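# Extract the small nail from the wooden block

## Task

Draw the small nail in the top face of the wooden block most of the way out. The robot's own body may touch the nail only lightly; anything heavier fails. At the end, anything still in a gripper is dropped, and the nail must stay pulled out without the robot holding it there.

## Robot and tools

Robot: two arms, left_arm and right_arm, each with a two-finger gripper. Their bases sit at (0, +0.320, -0.004) m and (-0.003, -0.283, -0.012) m in the scene frame. Scene frame: origin at table-top height, midway between the arms and roughly 5 to 10 cm in from the near table edge; +x points out across the table, +z points up, and left_arm sits on the +y side. The arm names do not match image sides.

Gripper frame: the fingers extend along the gripper's +z and close along its y. The reported end_effector_position is the spot between the finger pads, about 1 cm short of the tips. Joint limits (rad), base to hand: waist -2.618..3.054, shoulder 0..3.142, elbow 0..3.142, wrist pitch -1.571..1.571, wrist yaw -1.571..1.571, wrist roll -2.094..2.094. The elbow never fully straightens.

execute_actions(actions): actions is a list of actions run one after another; each action is a table of up to 15 rows, one row per 1/30 s step, and if it has fewer rows its final row repeats until 15 steps pass. A row is 14 numbers in [-1, 1]: left_arm dx, dy, dz, rx, ry, rz, opening, then right_arm in the same order. Always give all 14, even when one arm stays still. dx..rz are an offset, expressed in that gripper's own axes, from the gripper pose measured when the action began (for a call's first action, the pose last reported in this scene). Each row is an offset from that same start, not added to the previous row. Scale: 1.0 equals 0.6 m of travel or 180 degrees; rx, ry, rz form one rotation vector. Opening is absolute, not an offset: +1 fully open (0.093 m), -1 shut. Optionally append 12 stiffness factors in [0, 1], left_arm's six joints then right_arm's six, ordered as in Joint positions; they persist until changed. An empty list just reports state and images.

Motion limits: each step, the commanded pose is clamped to 70 mm and 16 degrees from the measured one, so large offsets need several actions; after an action the arm goes no further than its last clamped pose. Joint friction can leave a gripper up to about 31 mm off, and tiny commands may produce no motion. Position wins over orientation when both cannot be met.

move(target, speed, blocking): target is one 14-number row laid out as above, offsets in each gripper's axes from the pose in the most recent result that shows one; openings absolute and applied when the move starts. Grippers travel straight toward their targets, finishing together in 0.5 to 10 s (cut off at 10 s). speed is m/s, 0.002 to 0.5, default 0.25; turning is capped at twice that in rad/s. Paths ignore obstacles and the other arm, and grippers may lag, stray or overshoot speed, most when an arm is near straight. Faster contact and targets further beyond the contact point mean harder impacts. blocking=false returns after 0.5 s while motion continues; use wait(0) to check, and call wait or stop before sending other motion. The result adds a move: line giving the ending (done, off_target, moving, held, fault) and any limits (paced = pose clipped; held = some steps blocked, after which the arm may surge), plus each gripper's distance from its target.

wait(seconds): 0 to 10; the arms hold their last command and a running move continues. stop(): brakes a running move (needs room; fingers continue). zoom_image(camera, region): region [x0, y0, x1, y1] in pixels, at most 504 by 504, from the latest image of cam_head_left, cam_head_right, cam_high, cam_left_wrist or cam_right_wrist (all 504x504). read_manual(section): only licence texts, no motion. finished_scene(scene): pass the current scene number; irreversible; reports success.

Result lines: a state line with each gripper's position (m) and quat_wxyz in the scene frame (printed position may drift from truth at long reach); Hand target lines show where the controller is driving each gripper; pose unreachable means a clearance check altered or blocked that arm's command; FAULT lines mean an arm stopped. grip_measured is the finger motor on the opening scale: pads meet near -0.94, and each mm of object width adds about 0.0208, with a fixed per-gripper error up to 0.02. Commanding below the width reading squeezes harder, up to roughly 50 to 62 N per pad (less for parts under 5 mm). Keep sending the closing value to keep a grip. Joint positions end with the finger opening in metres. Camera calibration (K, distortion, T_world_to_cam) is supplied per camera and may be slightly off.

Motor heat: holding loads warms motors. MOTOR HOT appears at 75 °C; at 90 °C that arm halts for 10 s; at 100 °C it goes limp and falls. These appear as OVER-TEMPERATURE FAULT lines.

Avoid: pressing on the nail with the gripper itself beyond a light touch (use a tool or other method instead); leaving the nail held by the robot at the end; knocking or placing anything off the table; hard collisions between arms; hitting the fixtures (bar beneath the bases and plate behind it, up to ~3 cm above the table, no warning); drops, slips, slams and heavy pushes. Loose objects may occasionally be nudged by outside disturbances. An arm meant to stay put should get the offset back to its desired pose in the first call of a reply and zeros after.

Each tool is called after "Request:" as name(argument=value, ...) on one line, values as JSON.

## Session

I'll start by looking at the scene.

Request:
execute_actions(actions=[])

Scene clock: 0.00 s.
left_arm: end_effector_position=(+0.3698, +0.3284, +0.3130) grip_measured=+1.000 end_effector_quat_wxyz=(+0.620, -0.502, +0.544, +0.262) | right_arm: end_effector_position=(+0.3783, -0.0312, +0.2805) grip_measured=+0.999 end_effector_quat_wxyz=(-0.284, +0.656, -0.697, -0.055)
Joint positions: left_arm=[-0.422  1.908  1.776 -1.557 -1.461 -1.984  0.093] | right_arm=[ 0.569  1.961  2.316 -1.379 -0.254 -0.953  0.093]
Joint velocities: left_arm=[ 0.002 -0.002 -0.002  0.007 -0.037 -0.007  0.   ] | right_arm=[-0.002 -0.002  0.002 -0.022 -0.037 -0.007 -0.   ]
Hand target (left_arm): +0.370, +0.328, +0.313; +0.620, -0.502, +0.544, +0.262
Hand target (right_arm): +0.378, -0.031, +0.281; -0.284, +0.656, -0.697, -0.055
Joint stiffness scale: left_arm=[1. 1. 1. 1. 1. 1.] | right_arm=[1. 1. 1. 1. 1. 1.]

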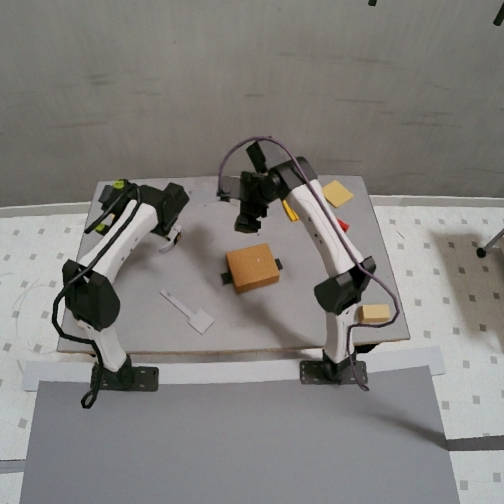

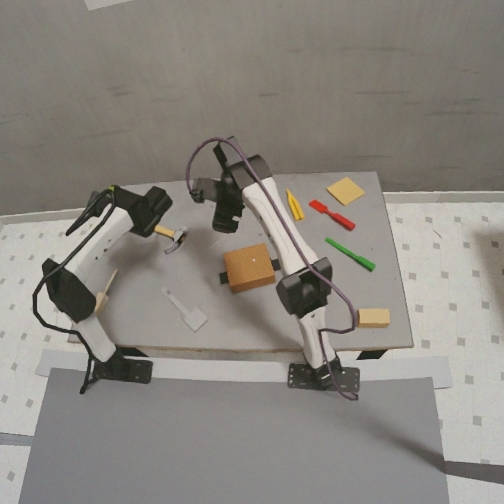

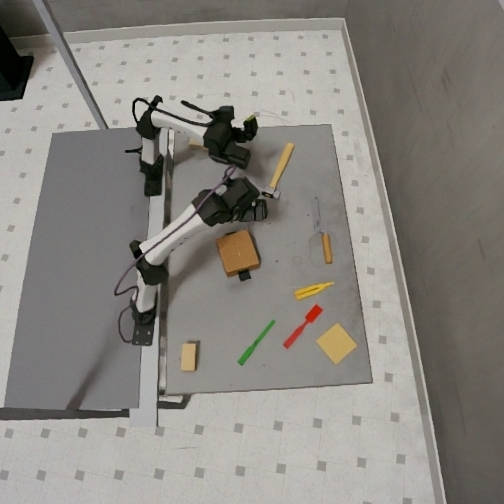

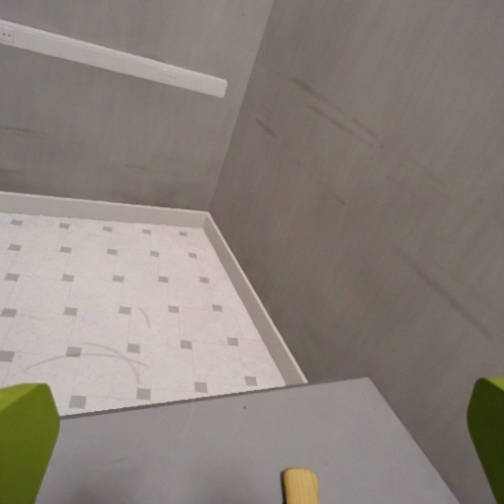

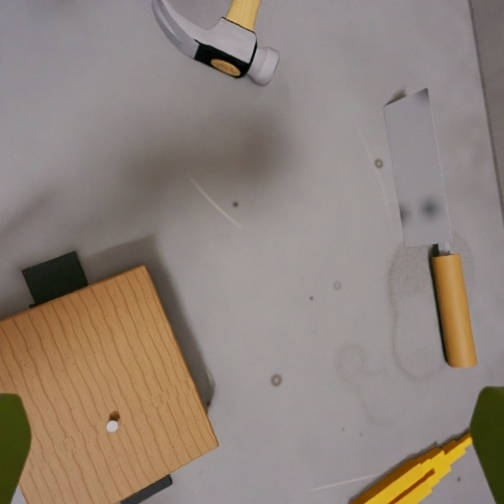

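Request:
zoom_image(camera="cam_high", region=[160, 120, 380, 400])

Request:
zoom_image(camera="cam_head_right", region=[60, 160, 420, 360])

Request:
zoom_image(camera="cam_right_wrist", region=[60, 370, 180, 470])

Request:
zoom_image(camera="cam_right_wrist", region=[130, 0, 310, 110])

Region (160, 120, 380, 400) of cam_high's 504x504 image, scaled by 1.800, with more detail than that image has; it fills the left 396 columns of this view, and the rest is white.

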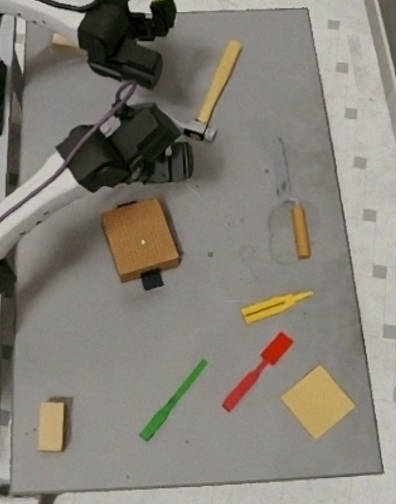

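Region (60, 160, 420, 360) of cam_head_right's 504x504 image, scaled by 1.400, with more detail than that image has.

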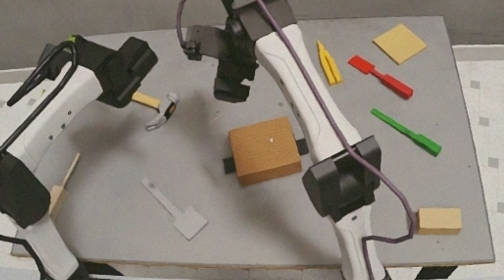

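Region (60, 370, 180, 470) of cam_right_wrist's 504x504 image, scaled by 4.200, with more detail than that image has.

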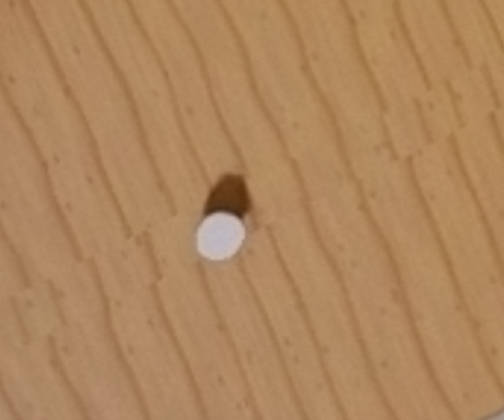

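Region (130, 0, 310, 110) of cam_right_wrist's 504x504 image, scaled by 2.800, with more detail than that image has.

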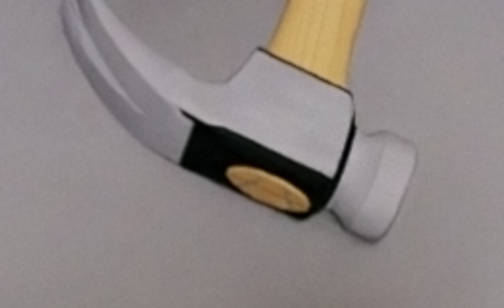

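Request:
zoom_image(camera="cam_high", region=[280, 265, 350, 315])

Request:
zoom_image(camera="cam_head_right", region=[270, 175, 390, 285])

Request:
zoom_image(camera="cam_head_right", region=[205, 230, 295, 305])

Request:
zoom_image(camera="cam_head_right", region=[80, 210, 220, 340])

Region (280, 265, 350, 315) of cam_high's 504x504 image, scaled by 7.200, with more detail than that image has; it fills the top 360 rows of this view, and the rest is white.

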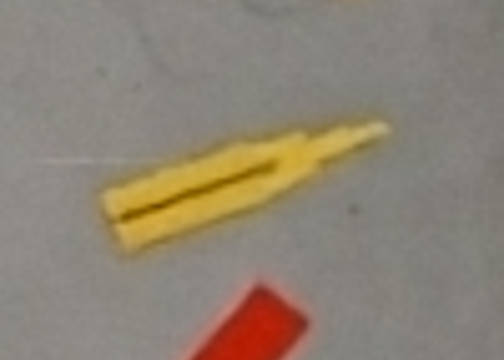

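Region (270, 175, 390, 285) of cam_head_right's 504x504 image, scaled by 4.200, with more detail than that image has; it fills the top 462 rows of this view, and the rest is white.

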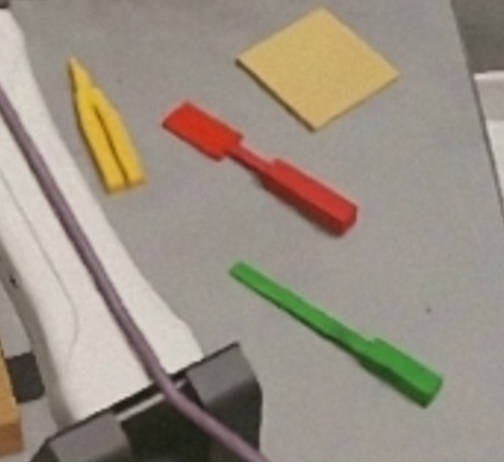

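Region (205, 230, 295, 305) of cam_head_right's 504x504 image, scaled by 5.600, with more detail than that image has.

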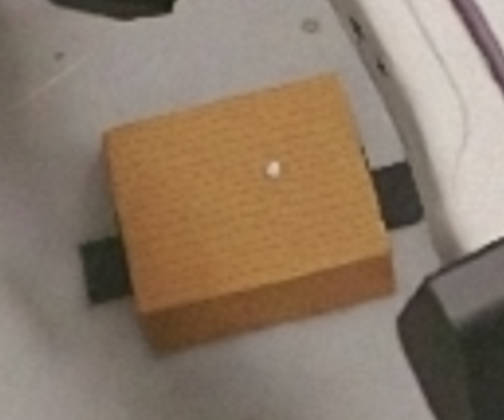

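Region (80, 210, 220, 340) of cam_head_right's 504x504 image, scaled by 3.600, with more detail than that image has; it fills the top 468 rows of this view, and the rest is white.

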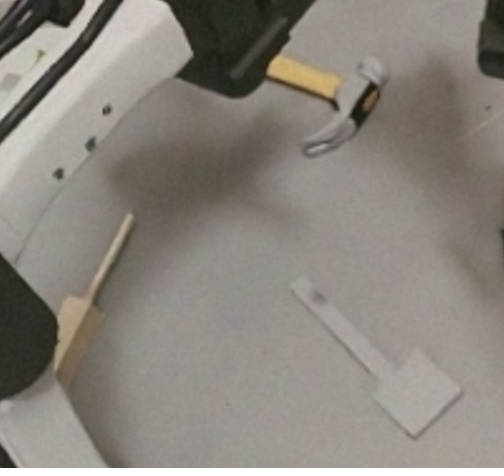

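Request:
move(target=[0.339,-0.034,-0.011,-0.094,0.461,0.0745,1, 0.401,0.1715,-0.007,-0.0065,-0.240,0.1186,1], speed=0.3)

Scene clock: 11.77 s.
left_arm: end_effector_position=(+0.4352, +0.2695, +0.1288) grip_measured=+1.000 end_effector_quat_wxyz=(+0.008, -0.570, +0.821, -0.000) | right_arm: end_effector_position=(+0.2841, -0.2231, +0.1375) grip_measured=+0.999 end_effector_quat_wxyz=(+0.494, -0.455, +0.648, +0.359)
Joint positions: left_arm=[-0.109  2.358  2.329 -1.581 -0.012 -1.334  0.093] | right_arm=[-0.307  1.662  0.961 -1.103 -1.317 -1.796  0.093]
Joint velocities: left_arm=[-0.002 -0.017  0.012 -0.007  0.007 -0.081  0.   ] | right_arm=[-0.007  0.017  0.007 -0.066 -0.051 -0.095  0.001]
Hand target (left_arm): +0.438, +0.270, +0.131; +0.008, -0.570, +0.822, -0.007
Hand target (right_arm): +0.286, -0.226, +0.137; +0.496, -0.452, +0.648, +0.360
Off the commanded pose (left_arm): 0.005 m, 1 deg.
Off the commanded pose (right_arm): 0.010 m, 1 deg.
Joint stiffness scale: left_arm=[1. 1. 1. 1. 1. 1.] | right_arm=[1. 1. 1. 1. 1. 1.]
joint sent to its limit (left arm) — the command would take joint 4 (wrist pitch) past its lower limit, so that joint was sent only as far as its limit.
move: done
camera_calibration (this result's frames):
cam_left_wrist: T_world_to_cam=[[0.938231, -0.346005, -0.00191905, -0.314636], [-0.313703, -0.852955, 0.417203, 0.346846], [-0.145991, -0.390831, -0.908811, 0.367285], [0, 0, 0, 1]] pos_world=[0.457628, 0.330525, 0.188484]
cam_right_wrist: T_world_to_cam=[[0.938421, -0.345466, -0.00444674, -0.337624], [-0.228425, -0.610733, -0.758174, 0.0700838], [0.259207, 0.712502, -0.652037, 0.256533], [0, 0, 0, 1]] pos_world=[0.266347, -0.256615, 0.218903]

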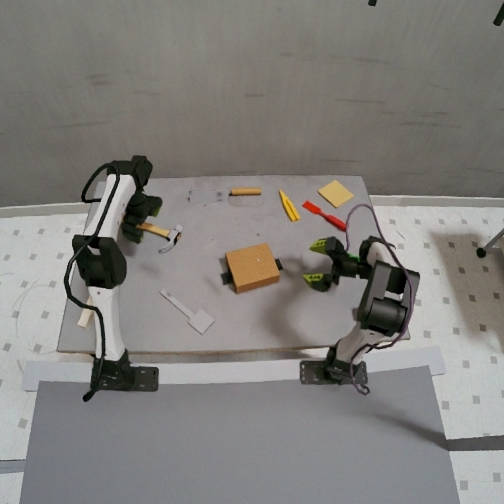

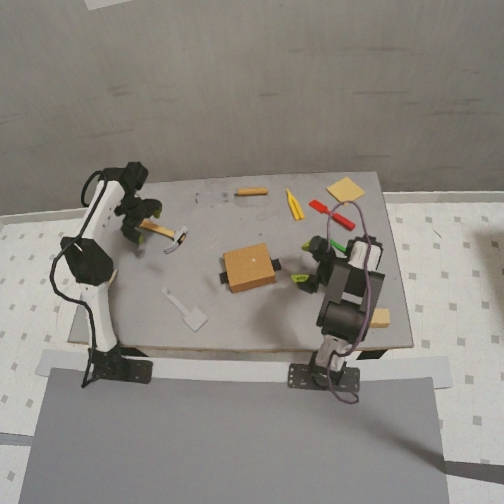

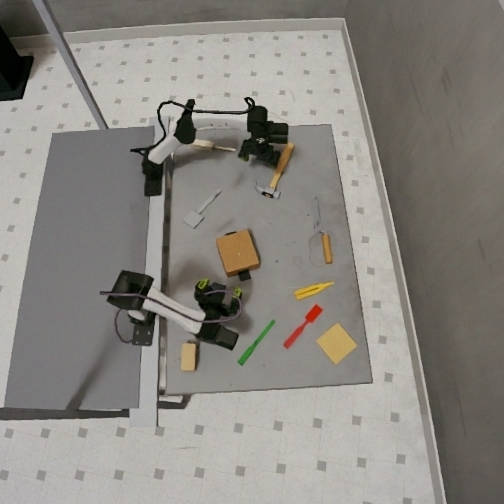

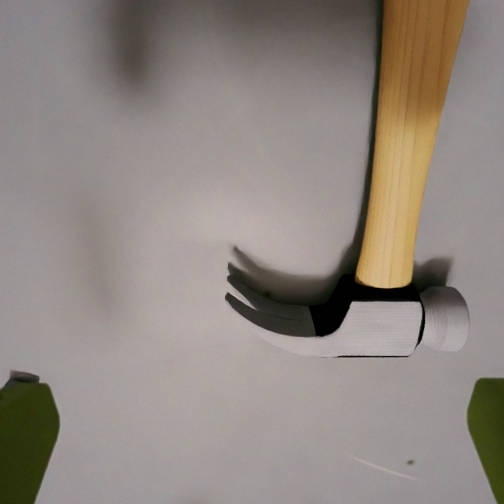

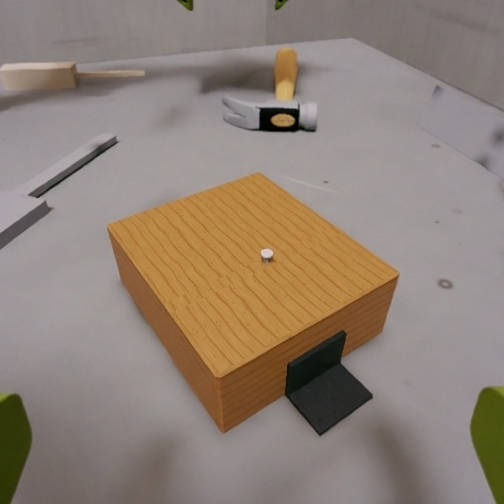

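Request:
zoom_image(camera="cam_left_wrist", region=[200, 220, 490, 380])

Request:
zoom_image(camera="cam_right_wrist", region=[230, 225, 305, 285])

Request:
zoom_image(camera="cam_right_wrist", region=[200, 40, 340, 150])

Region (200, 220, 490, 380) of cam_left_wrist's 504x504 image, scaled by 1.738, with more detail than that image has; it fills the top 278 rows of this view, and the rest is white.

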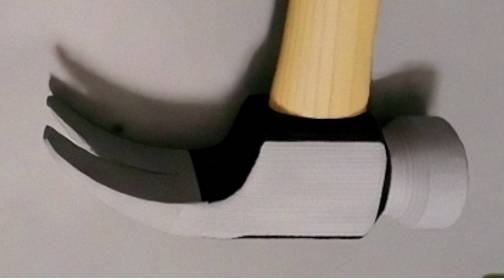

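Region (230, 225, 305, 285) of cam_right_wrist's 504x504 image, scaled by 6.720, with more detail than that image has; it fills the top 403 rows of this view, and the rest is white.

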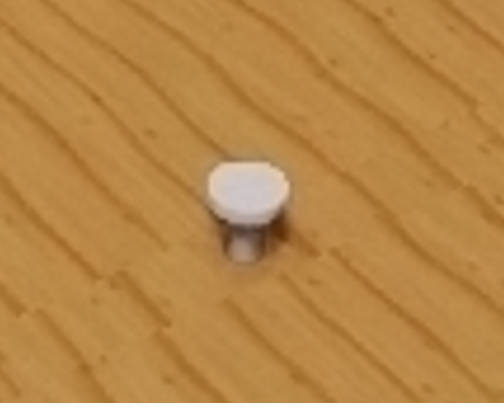

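Region (200, 40, 340, 150) of cam_right_wrist's 504x504 image, scaled by 3.600, with more detail than that image has; it fills the top 396 rows of this view, and the rest is white.

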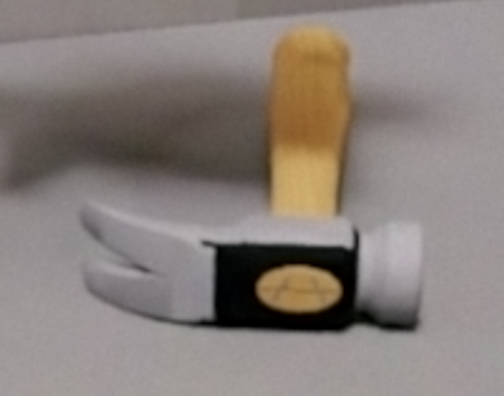

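Request:
move(target=[-0.0857,-0.1052,0.1165,0.056,0,0,0.4, 0,0,0,0,0,0,1], speed=0.2)

Scene clock: 15.00 s.
left_arm: end_effector_position=(+0.5038, +0.2959, +0.0560) grip_measured=+0.401 end_effector_quat_wxyz=(+0.043, -0.570, +0.819, -0.056) | right_arm: end_effector_position=(+0.2834, -0.2228, +0.1378) grip_measured=+0.999 end_effector_quat_wxyz=(+0.494, -0.456, +0.648, +0.359)
Joint positions: left_arm=[-0.026  2.516  2.306 -1.277  0.032 -1.255  0.064] | right_arm=[-0.307  1.662  0.962 -1.112 -1.317 -1.806  0.093]
Joint velocities: left_arm=[ 0.007 -0.002 -0.017  0.007 -0.051  0.022  0.   ] | right_arm=[-0.002 -0.002 -0.007  0.051 -0.022 -0.037 -0.001]
Hand target (left_arm): +0.514, +0.296, +0.062; +0.057, -0.566, +0.819, -0.074
Hand target (right_arm): +0.284, -0.223, +0.138; +0.494, -0.455, +0.648, +0.359
Off the commanded pose (left_arm): 0.010 m, 3 deg.
Off the commanded pose (right_arm): 0.001 m, 0 deg.
Joint stiffness scale: left_arm=[1. 1. 1. 1. 1. 1.] | right_arm=[1. 1. 1. 1. 1. 1.]
move: off_target (left_arm)
camera_calibration (this result's frames):
cam_left_wrist: T_world_to_cam=[[0.930823, -0.341822, 0.129331, -0.374856], [-0.363669, -0.831207, 0.420523, 0.439803], [-0.0362436, -0.438466, -0.898016, 0.279753], [0, 0, 0, 1]] pos_world=[0.519006, 0.360095, 0.114756]
cam_right_wrist: T_world_to_cam=[[0.93923, -0.34327, -0.0036131, -0.336673], [-0.226264, -0.611103, -0.758523, 0.0696892], [0.25817, 0.713245, -0.651636, 0.257109], [0, 0, 0, 1]] pos_world=[0.265604, -0.256364, 0.219186]

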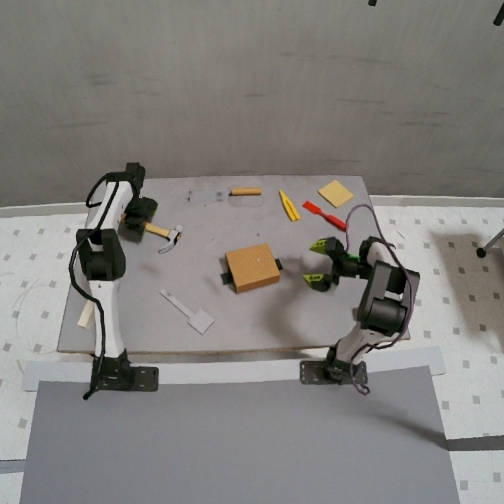

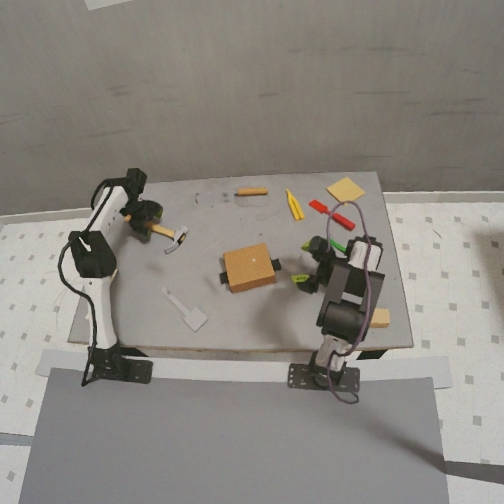

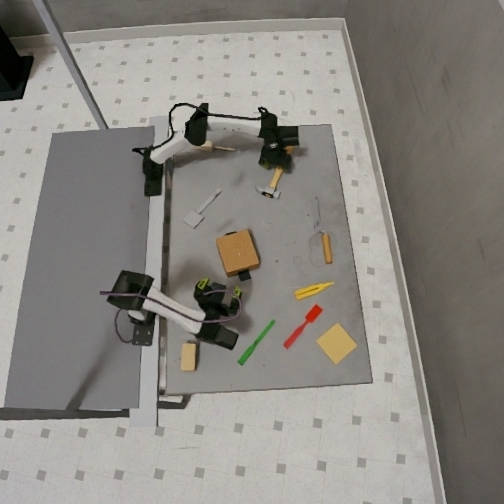

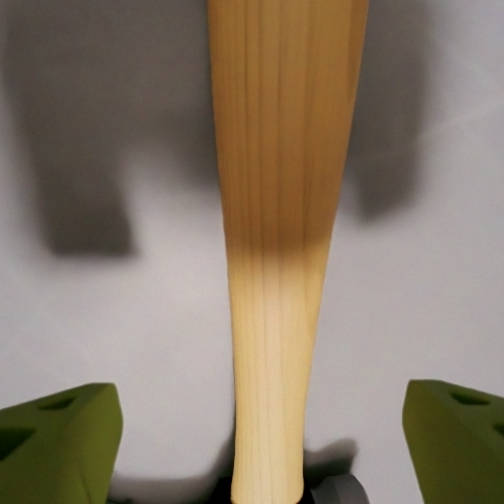

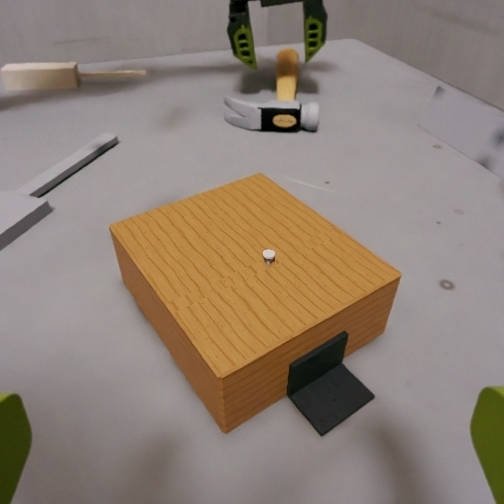

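Request:
move(target=[0,-0.009,0.062,-0.02,0,0,0.4, 0,0,0,0,0,0,1], speed=0.08)

Request:
zoom_image(camera="cam_right_wrist", region=[200, 0, 360, 140])

Scene clock: 16.50 s.
left_arm: end_effector_position=(+0.5123, +0.2976, +0.0184) grip_measured=+0.401 end_effector_quat_wxyz=(+0.021, -0.573, +0.819, -0.032) | right_arm: end_effector_position=(+0.2834, -0.2228, +0.1378) grip_measured=+0.999 end_effector_quat_wxyz=(+0.494, -0.456, +0.648, +0.359)
Joint positions: left_arm=[-0.026  2.675  2.461 -1.335  0.019 -1.259  0.064] | right_arm=[-0.307  1.662  0.962 -1.112 -1.317 -1.806  0.093]
Joint velocities: left_arm=[ 0.017  0.007 -0.007  0.066 -0.007 -0.037  0.001] | right_arm=[-0.002  0.002 -0.012  0.007  0.007  0.007  0.001]
Hand target (left_arm): +0.514, +0.293, +0.020; +0.026, -0.571, +0.820, -0.030
Hand target (right_arm): +0.283, -0.223, +0.138; +0.494, -0.456, +0.648, +0.359
Off the commanded pose (left_arm): 0.006 m, 1 deg.
Off the commanded pose (right_arm): 0.000 m, 0 deg.
Joint stiffness scale: left_arm=[1. 1. 1. 1. 1. 1.] | right_arm=[1. 1. 1. 1. 1. 1.]
move: done
camera_calibration (this result's frames):
cam_left_wrist: T_world_to_cam=[[0.938711, -0.338441, 0.0654195, -0.381268], [-0.332574, -0.839307, 0.430067, 0.446439], [-0.0906453, -0.425465, -0.900424, 0.270992], [0, 0, 0, 1]] pos_world=[0.530939, 0.36096, 0.0769509]
cam_right_wrist: T_world_to_cam=[[0.93923, -0.34327, -0.0036131, -0.336673], [-0.226264, -0.611103, -0.758523, 0.0696892], [0.25817, 0.713245, -0.651636, 0.257109], [0, 0, 0, 1]] pos_world=[0.265604, -0.256364, 0.219186]

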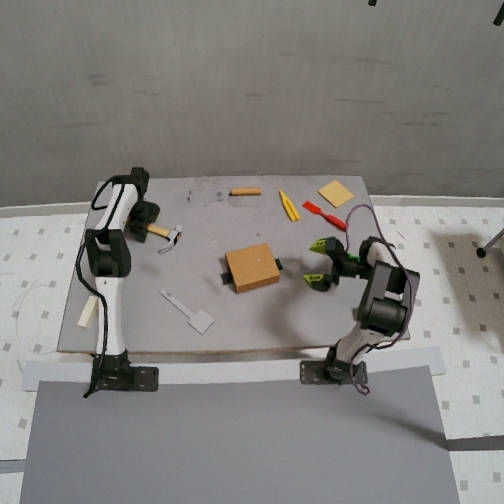

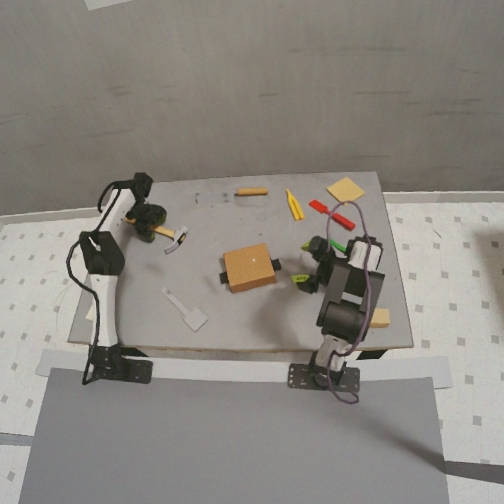

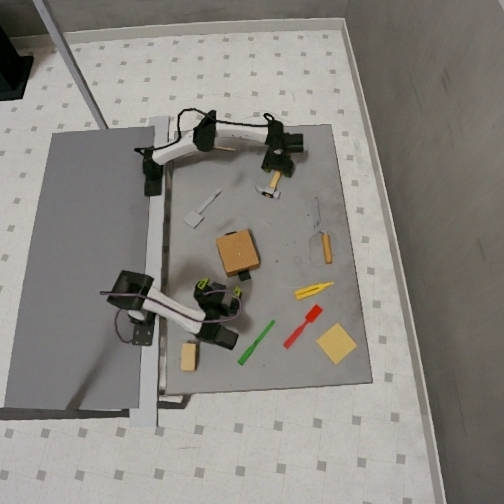

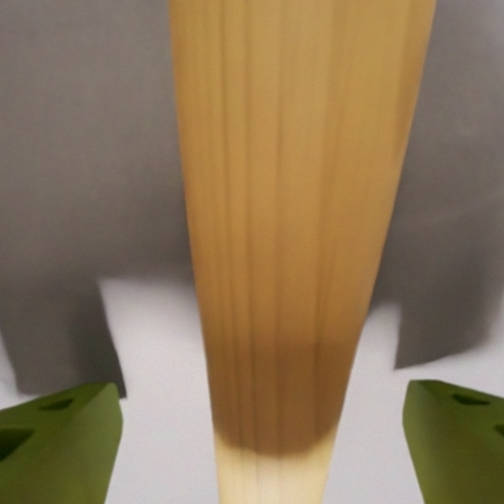

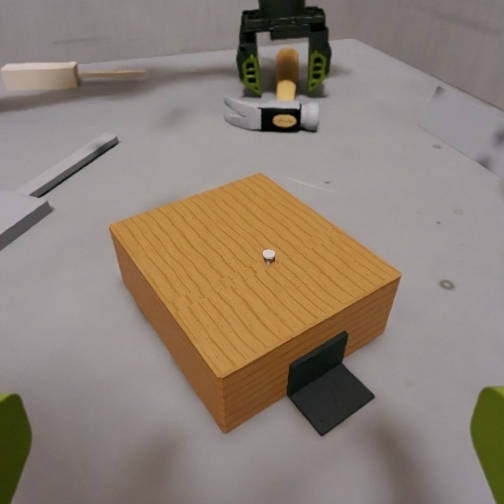

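Region (200, 0, 360, 140) of cam_right_wrist's 504x504 image, scaled by 3.150, with more detail than that image has; it fills the top 441 rows of this view, and the rest is white.

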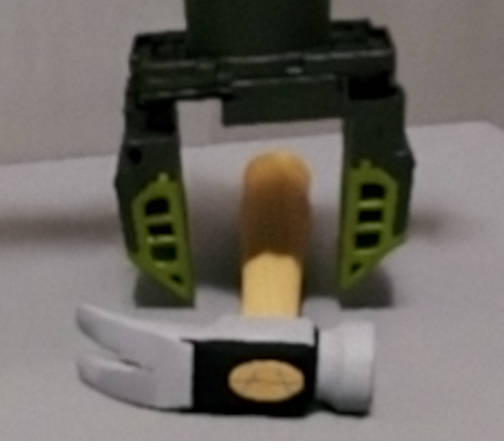

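Request:
execute_actions(actions=[[[0,-0.003,0.012,-0.01,0,0,0.4, 0,0,0,0,0,0,1]],[[0,0,0,0,0,0,0.0, 0,0,0,0,0,0,1],[0,0,0,0,0,0,-0.1, 0,0,0,0,0,0,1],[0,0,0,0,0,0,-0.15, 0,0,0,0,0,0,1],[0,0,0,0,0,0,-0.2, 0,0,0,0,0,0,1],[0,0,0,0,0,0,-0.25, 0,0,0,0,0,0,1],[0,0,0,0,0,0,-0.3, 0,0,0,0,0,0,1],[0,0,0,0,0,0,-0.35, 0,0,0,0,0,0,1],[0,0,0,0,0,0,-0.4, 0,0,0,0,0,0,1],[0,0,0,0,0,0,-0.45, 0,0,0,0,0,0,1],[0,0,0,0,0,0,-0.5, 0,0,0,0,0,0,1],[0,0,0,0,0,0,-0.55, 0,0,0,0,0,0,1],[0,0,0,0,0,0,-0.6, 0,0,0,0,0,0,1],[0,0,0,0,0,0,-0.7, 0,0,0,0,0,0,1],[0,0,0,0,0,0,-0.8, 0,0,0,0,0,0,1]],[[0,0,0,0,0,0,-0.8, 0,0,0,0,0,0,1]]])

Request:
zoom_image(camera="cam_right_wrist", region=[200, 0, 360, 140])

Scene clock: 18.47 s.
left_arm: end_effector_position=(+0.5147, +0.2979, +0.0130) grip_measured=-0.543 end_effector_quat_wxyz=(+0.014, -0.572, +0.820, -0.024) | right_arm: end_effector_position=(+0.2834, -0.2228, +0.1378) grip_measured=+0.999 end_effector_quat_wxyz=(+0.494, -0.456, +0.648, +0.359)
Joint positions: left_arm=[-0.026  2.747  2.58  -1.404  0.017 -1.257  0.019] | right_arm=[-0.307  1.662  0.962 -1.112 -1.317 -1.806  0.093]
Joint velocities: left_arm=[-0.007  0.007  0.002  0.081 -0.007 -0.051 -0.   ] | right_arm=[ 0.002 -0.007  0.007 -0.081 -0.007  0.007 -0.   ]
Hand target (left_arm): +0.515, +0.298, +0.013; +0.014, -0.572, +0.819, -0.024
Hand target (right_arm): +0.283, -0.223, +0.138; +0.494, -0.456, +0.648, +0.359
Off the commanded pose (left_arm): 0.000 m, 0 deg.
Off the commanded pose (right_arm): 0.000 m, 0 deg.
Joint stiffness scale: left_arm=[1. 1. 1. 1. 1. 1.] | right_arm=[1. 1. 1. 1. 1. 1.]
camera_calibration (this result's frames):
cam_left_wrist: T_world_to_cam=[[0.939128, -0.340746, 0.0439389, -0.38228], [-0.325138, -0.84013, 0.434127, 0.446163], [-0.111013, -0.421987, -0.899779, 0.275985], [0, 0, 0, 1]] pos_world=[0.534712, 0.361037, 0.0714308]
cam_right_wrist: T_world_to_cam=[[0.93923, -0.34327, -0.0036131, -0.336673], [-0.226264, -0.611103, -0.758523, 0.0696892], [0.25817, 0.713245, -0.651636, 0.257109], [0, 0, 0, 1]] pos_world=[0.265604, -0.256364, 0.219186]

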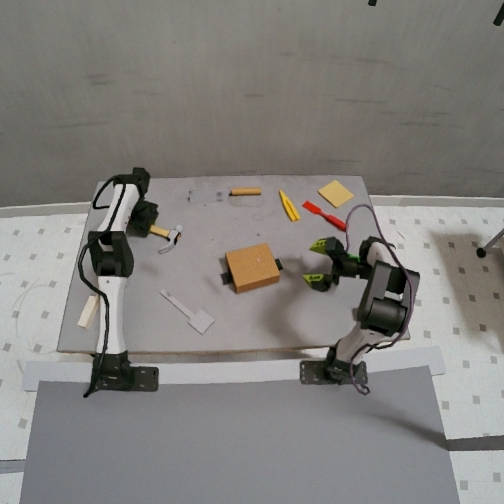

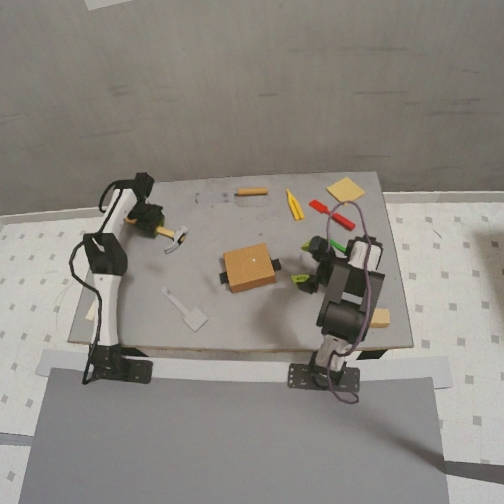

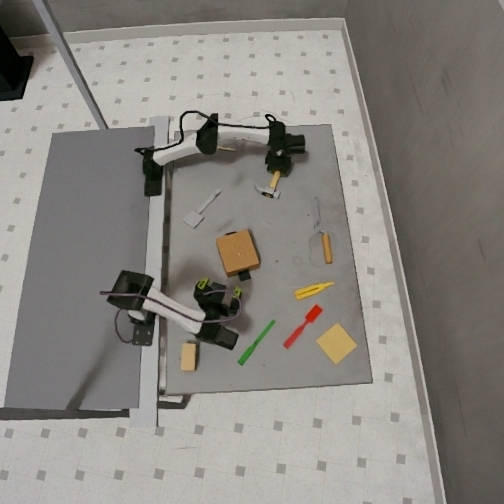

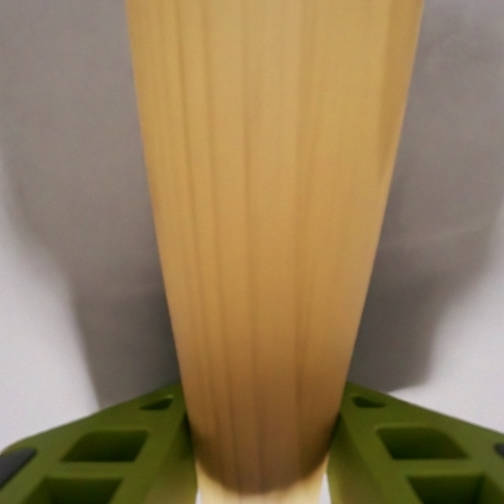

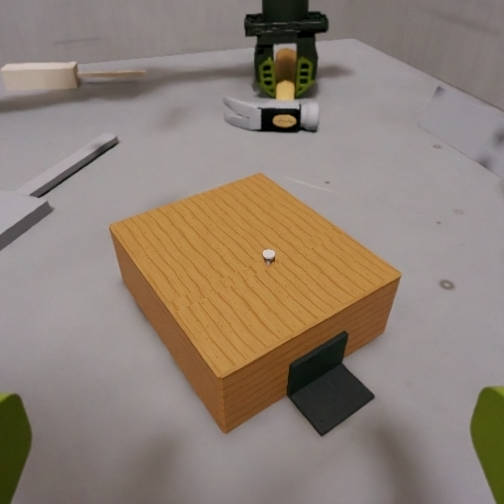

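Region (200, 0, 360, 140) of cam_right_wrist's 504x504 image, scaled by 3.150, with more detail than that image has; it fills the top 441 rows of this view, and the rest is white.

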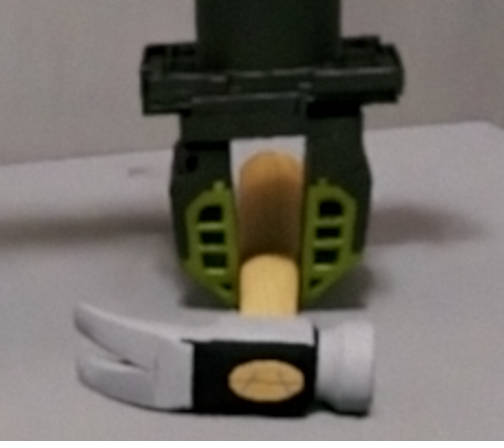

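Request:
move(target=[0,0.03,-0.07,0,0,0,-0.8, 0,0,0,0,0,0,1], speed=0.05)

Request:
zoom_image(camera="cam_right_wrist", region=[180, 0, 360, 140])

Scene clock: 21.33 s.
left_arm: end_effector_position=(+0.5004, +0.2992, +0.0362) grip_measured=-0.543 end_effector_quat_wxyz=(+0.012, -0.572, +0.820, -0.021) | right_arm: end_effector_position=(+0.2834, -0.2228, +0.1378) grip_measured=+0.999 end_effector_quat_wxyz=(+0.494, -0.456, +0.648, +0.359)
Joint positions: left_arm=[-0.026  2.646  2.478 -1.41   0.013 -1.255  0.019] | right_arm=[-0.307  1.662  0.962 -1.112 -1.317 -1.806  0.093]
Joint velocities: left_arm=[-0.012  0.007 -0.012 -0.022  0.007  0.095 -0.   ] | right_arm=[-0.007  0.002  0.022  0.037 -0.007 -0.007 -0.001]
Hand target (left_arm): +0.495, +0.305, +0.053; +0.014, -0.572, +0.820, -0.024
Hand target (right_arm): +0.283, -0.223, +0.138; +0.494, -0.456, +0.648, +0.359
Off the commanded pose (left_arm): 0.019 m, 0 deg.
Off the commanded pose (right_arm): 0.000 m, 0 deg.
Joint stiffness scale: left_arm=[1. 1. 1. 1. 1. 1.] | right_arm=[1. 1. 1. 1. 1. 1.]
move: off_target (left_arm)
camera_calibration (this result's frames):
cam_left_wrist: T_world_to_cam=[[0.938794, -0.342568, 0.0362495, -0.368433], [-0.323725, -0.841359, 0.432802, 0.432261], [-0.117765, -0.418047, -0.90076, 0.298039], [0, 0, 0, 1]] pos_world=[0.520915, 0.362068, 0.0947331]
cam_right_wrist: T_world_to_cam=[[0.93923, -0.34327, -0.0036131, -0.336673], [-0.226264, -0.611103, -0.758523, 0.0696892], [0.25817, 0.713245, -0.651636, 0.257109], [0, 0, 0, 1]] pos_world=[0.265604, -0.256364, 0.219186]

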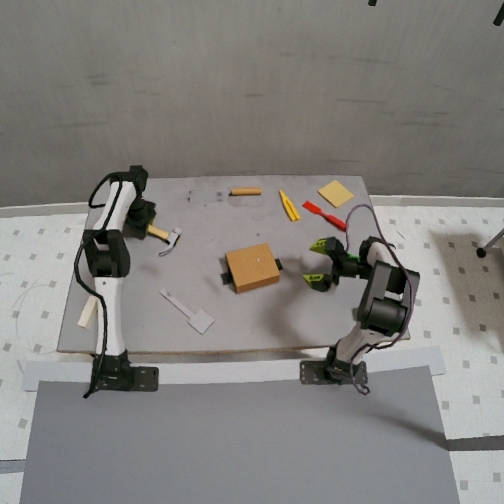

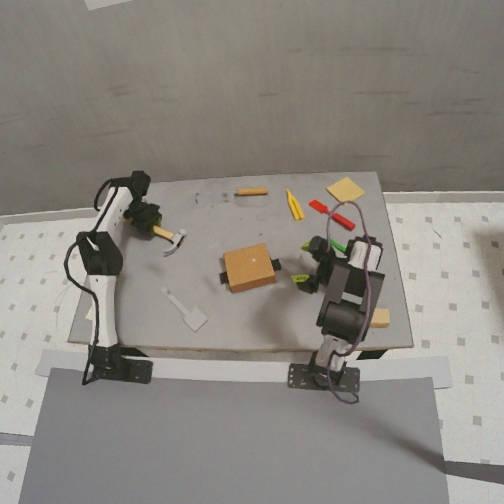

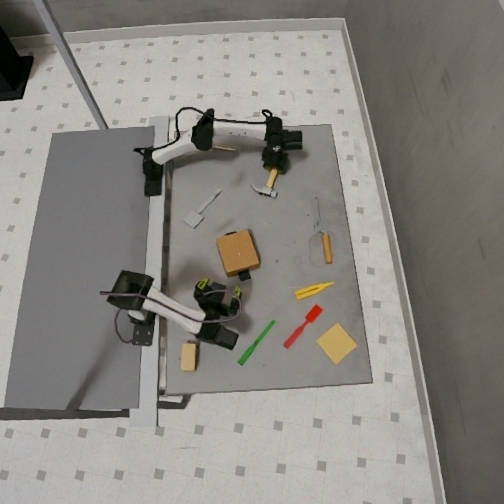

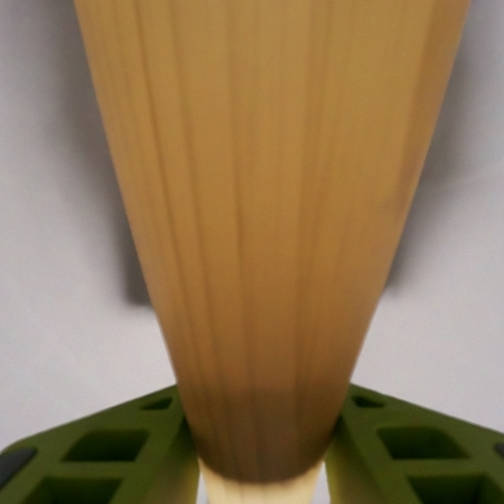

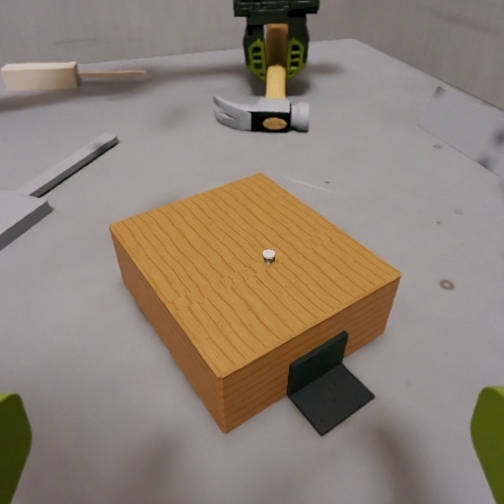

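Region (180, 0, 360, 140) of cam_right_wrist's 504x504 image, scaled by 2.800, with more detail than that image has.

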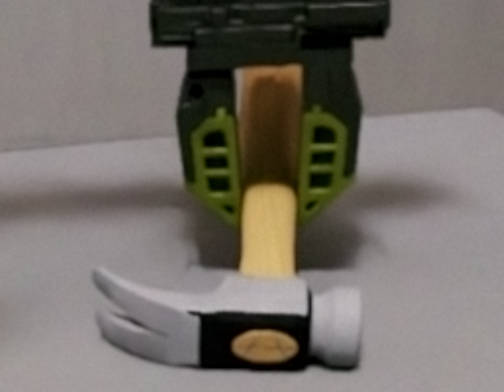

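Request:
move(target=[0.094,0.019,-0.025,0,0,0.435,-0.8, 0,0,0,0,0,0,1], speed=0.25)

Scene clock: 25.93 s.
left_arm: end_effector_position=(+0.4695, +0.2513, +0.0364) grip_measured=-0.544 end_effector_quat_wxyz=(+0.010, +0.061, +0.998, -0.014) | right_arm: end_effector_position=(+0.2834, -0.2228, +0.1378) grip_measured=+0.999 end_effector_quat_wxyz=(+0.494, -0.456, +0.648, +0.359)
Joint positions: left_arm=[-0.124  2.498  2.205 -1.307  0.026 -0.013  0.019] | right_arm=[-0.307  1.662  0.962 -1.112 -1.317 -1.806  0.093]
Joint velocities: left_arm=[0.007 0.017 0.007 0.051 0.007 0.051 0.001] | right_arm=[-0.002 -0.012 -0.022  0.007  0.066 -0.037  0.001]
Hand target (left_arm): +0.469, +0.251, +0.050; +0.021, +0.074, +0.997, -0.007
Hand target (right_arm): +0.283, -0.223, +0.138; +0.494, -0.456, +0.648, +0.359
Off the commanded pose (left_arm): 0.015 m, 2 deg.
Off the commanded pose (right_arm): 0.000 m, 0 deg.
Joint stiffness scale: left_arm=[1. 1. 1. 1. 1. 1.] | right_arm=[1. 1. 1. 1. 1. 1.]
move: off_target (left_arm)
camera_calibration (this result's frames):
cam_left_wrist: T_world_to_cam=[[-0.118624, -0.992815, 0.0157372, 0.30481], [-0.904882, 0.114615, 0.409942, 0.415358], [-0.4088, 0.0343885, -0.911976, 0.297909], [0, 0, 0, 1]] pos_world=[0.533793, 0.244769, 0.0966159]
cam_right_wrist: T_world_to_cam=[[0.93923, -0.34327, -0.0036131, -0.336673], [-0.226264, -0.611103, -0.758523, 0.0696892], [0.25817, 0.713245, -0.651636, 0.257109], [0, 0, 0, 1]] pos_world=[0.265604, -0.256364, 0.219186]

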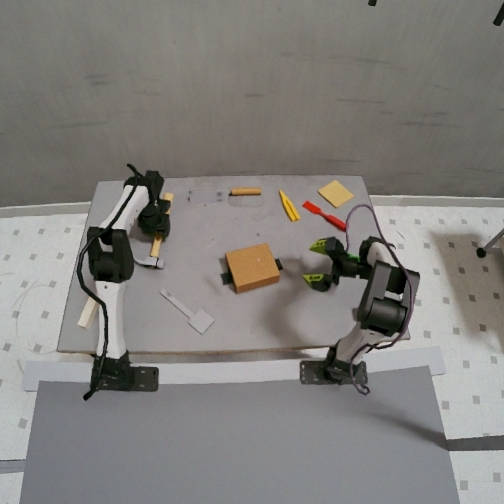

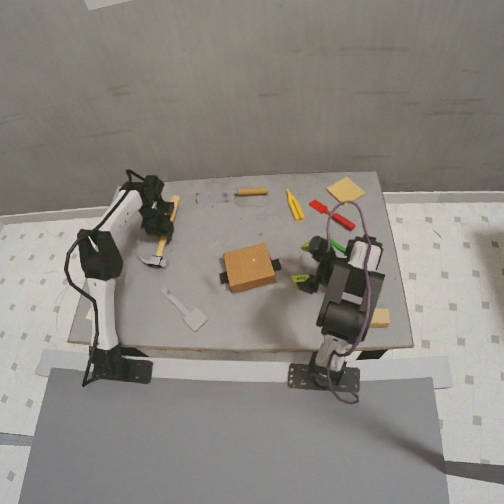

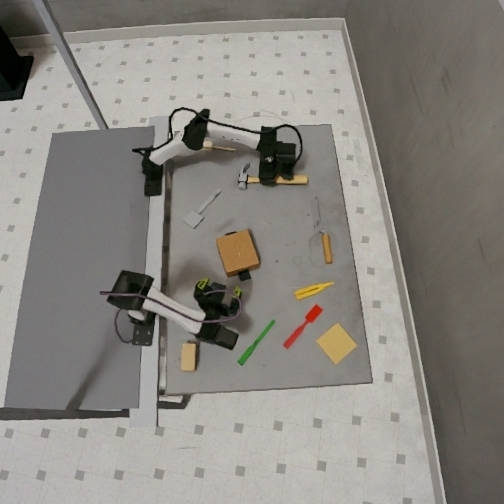

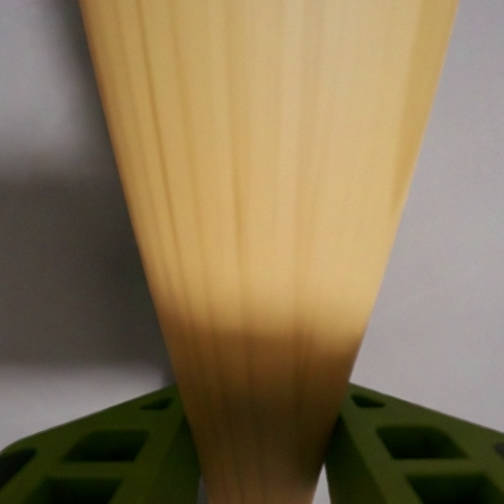

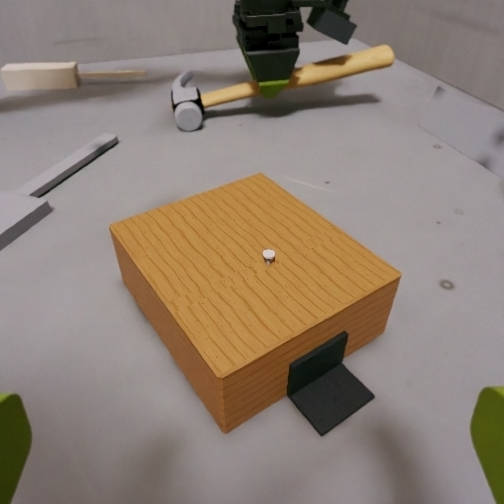

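Request:
move(target=[0.133,0,-0.25,0,-0.439,0,-0.8, 0,0,0,0,0,0,1], speed=0.2)

Scene clock: 30.67 s.
left_arm: end_effector_position=(+0.3746, +0.2647, +0.1371) grip_measured=-0.544 end_effector_quat_wxyz=(+0.577, +0.053, +0.813, -0.056) | right_arm: end_effector_position=(+0.2834, -0.2228, +0.1378) grip_measured=+0.999 end_effector_quat_wxyz=(+0.494, -0.456, +0.648, +0.359)
Joint positions: left_arm=[-0.124  1.36   0.438  0.537  0.024 -0.023  0.019] | right_arm=[-0.307  1.662  0.962 -1.112 -1.317 -1.806  0.093]
Joint velocities: left_arm=[-0.012 -0.007 -0.002  0.066  0.066  0.037 -0.001] | right_arm=[ 0.002  0.002 -0.007  0.007  0.007 -0.022 -0.   ]
Hand target (left_arm): +0.385, +0.265, +0.180; +0.640, +0.045, +0.765, -0.058
Hand target (right_arm): +0.283, -0.223, +0.138; +0.494, -0.456, +0.648, +0.359
Off the commanded pose (left_arm): 0.049 m, 10 deg.
Off the commanded pose (right_arm): 0.000 m, 0 deg.
Joint stiffness scale: left_arm=[1. 1. 1. 1. 1. 1.] | right_arm=[1. 1. 1. 1. 1. 1.]
move: off_target (left_arm)
camera_calibration (this result's frames):
cam_left_wrist: T_world_to_cam=[[-0.138295, -0.989929, 0.0302405, 0.309825], [-0.697435, 0.0756631, -0.712642, 0.373171], [0.703178, -0.119646, -0.700875, -0.0542363], [0, 0, 0, 1]] pos_world=[0.341247, 0.271981, 0.218555]
cam_right_wrist: T_world_to_cam=[[0.93923, -0.34327, -0.0036131, -0.336673], [-0.226264, -0.611103, -0.758523, 0.0696892], [0.25817, 0.713245, -0.651636, 0.257109], [0, 0, 0, 1]] pos_world=[0.265604, -0.256364, 0.219186]

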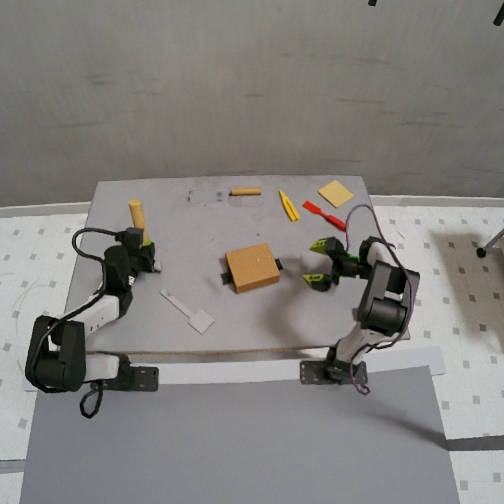

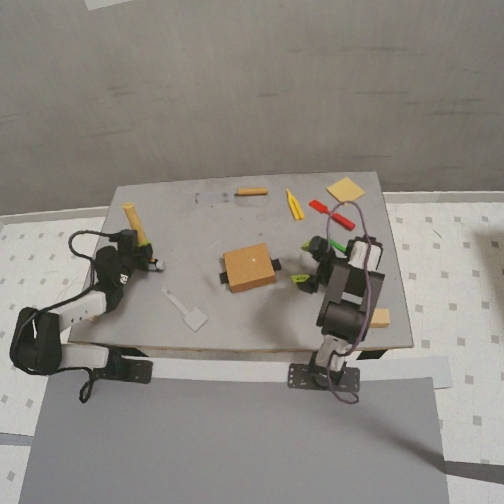

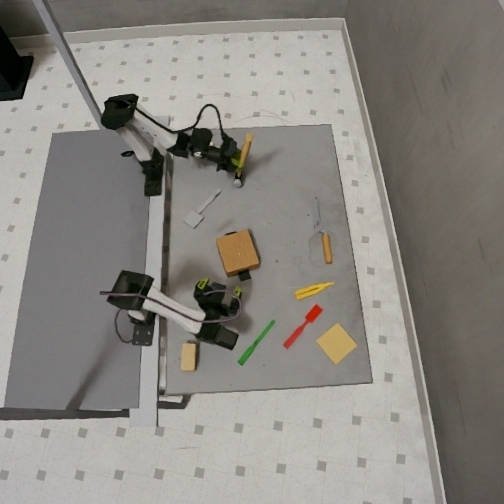

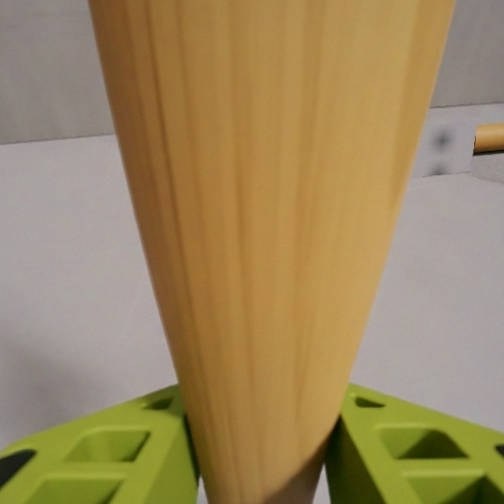

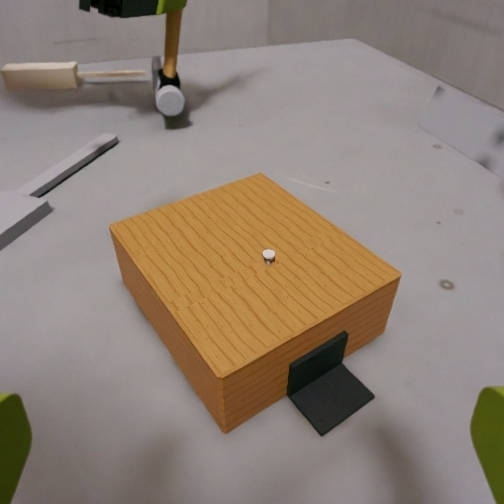

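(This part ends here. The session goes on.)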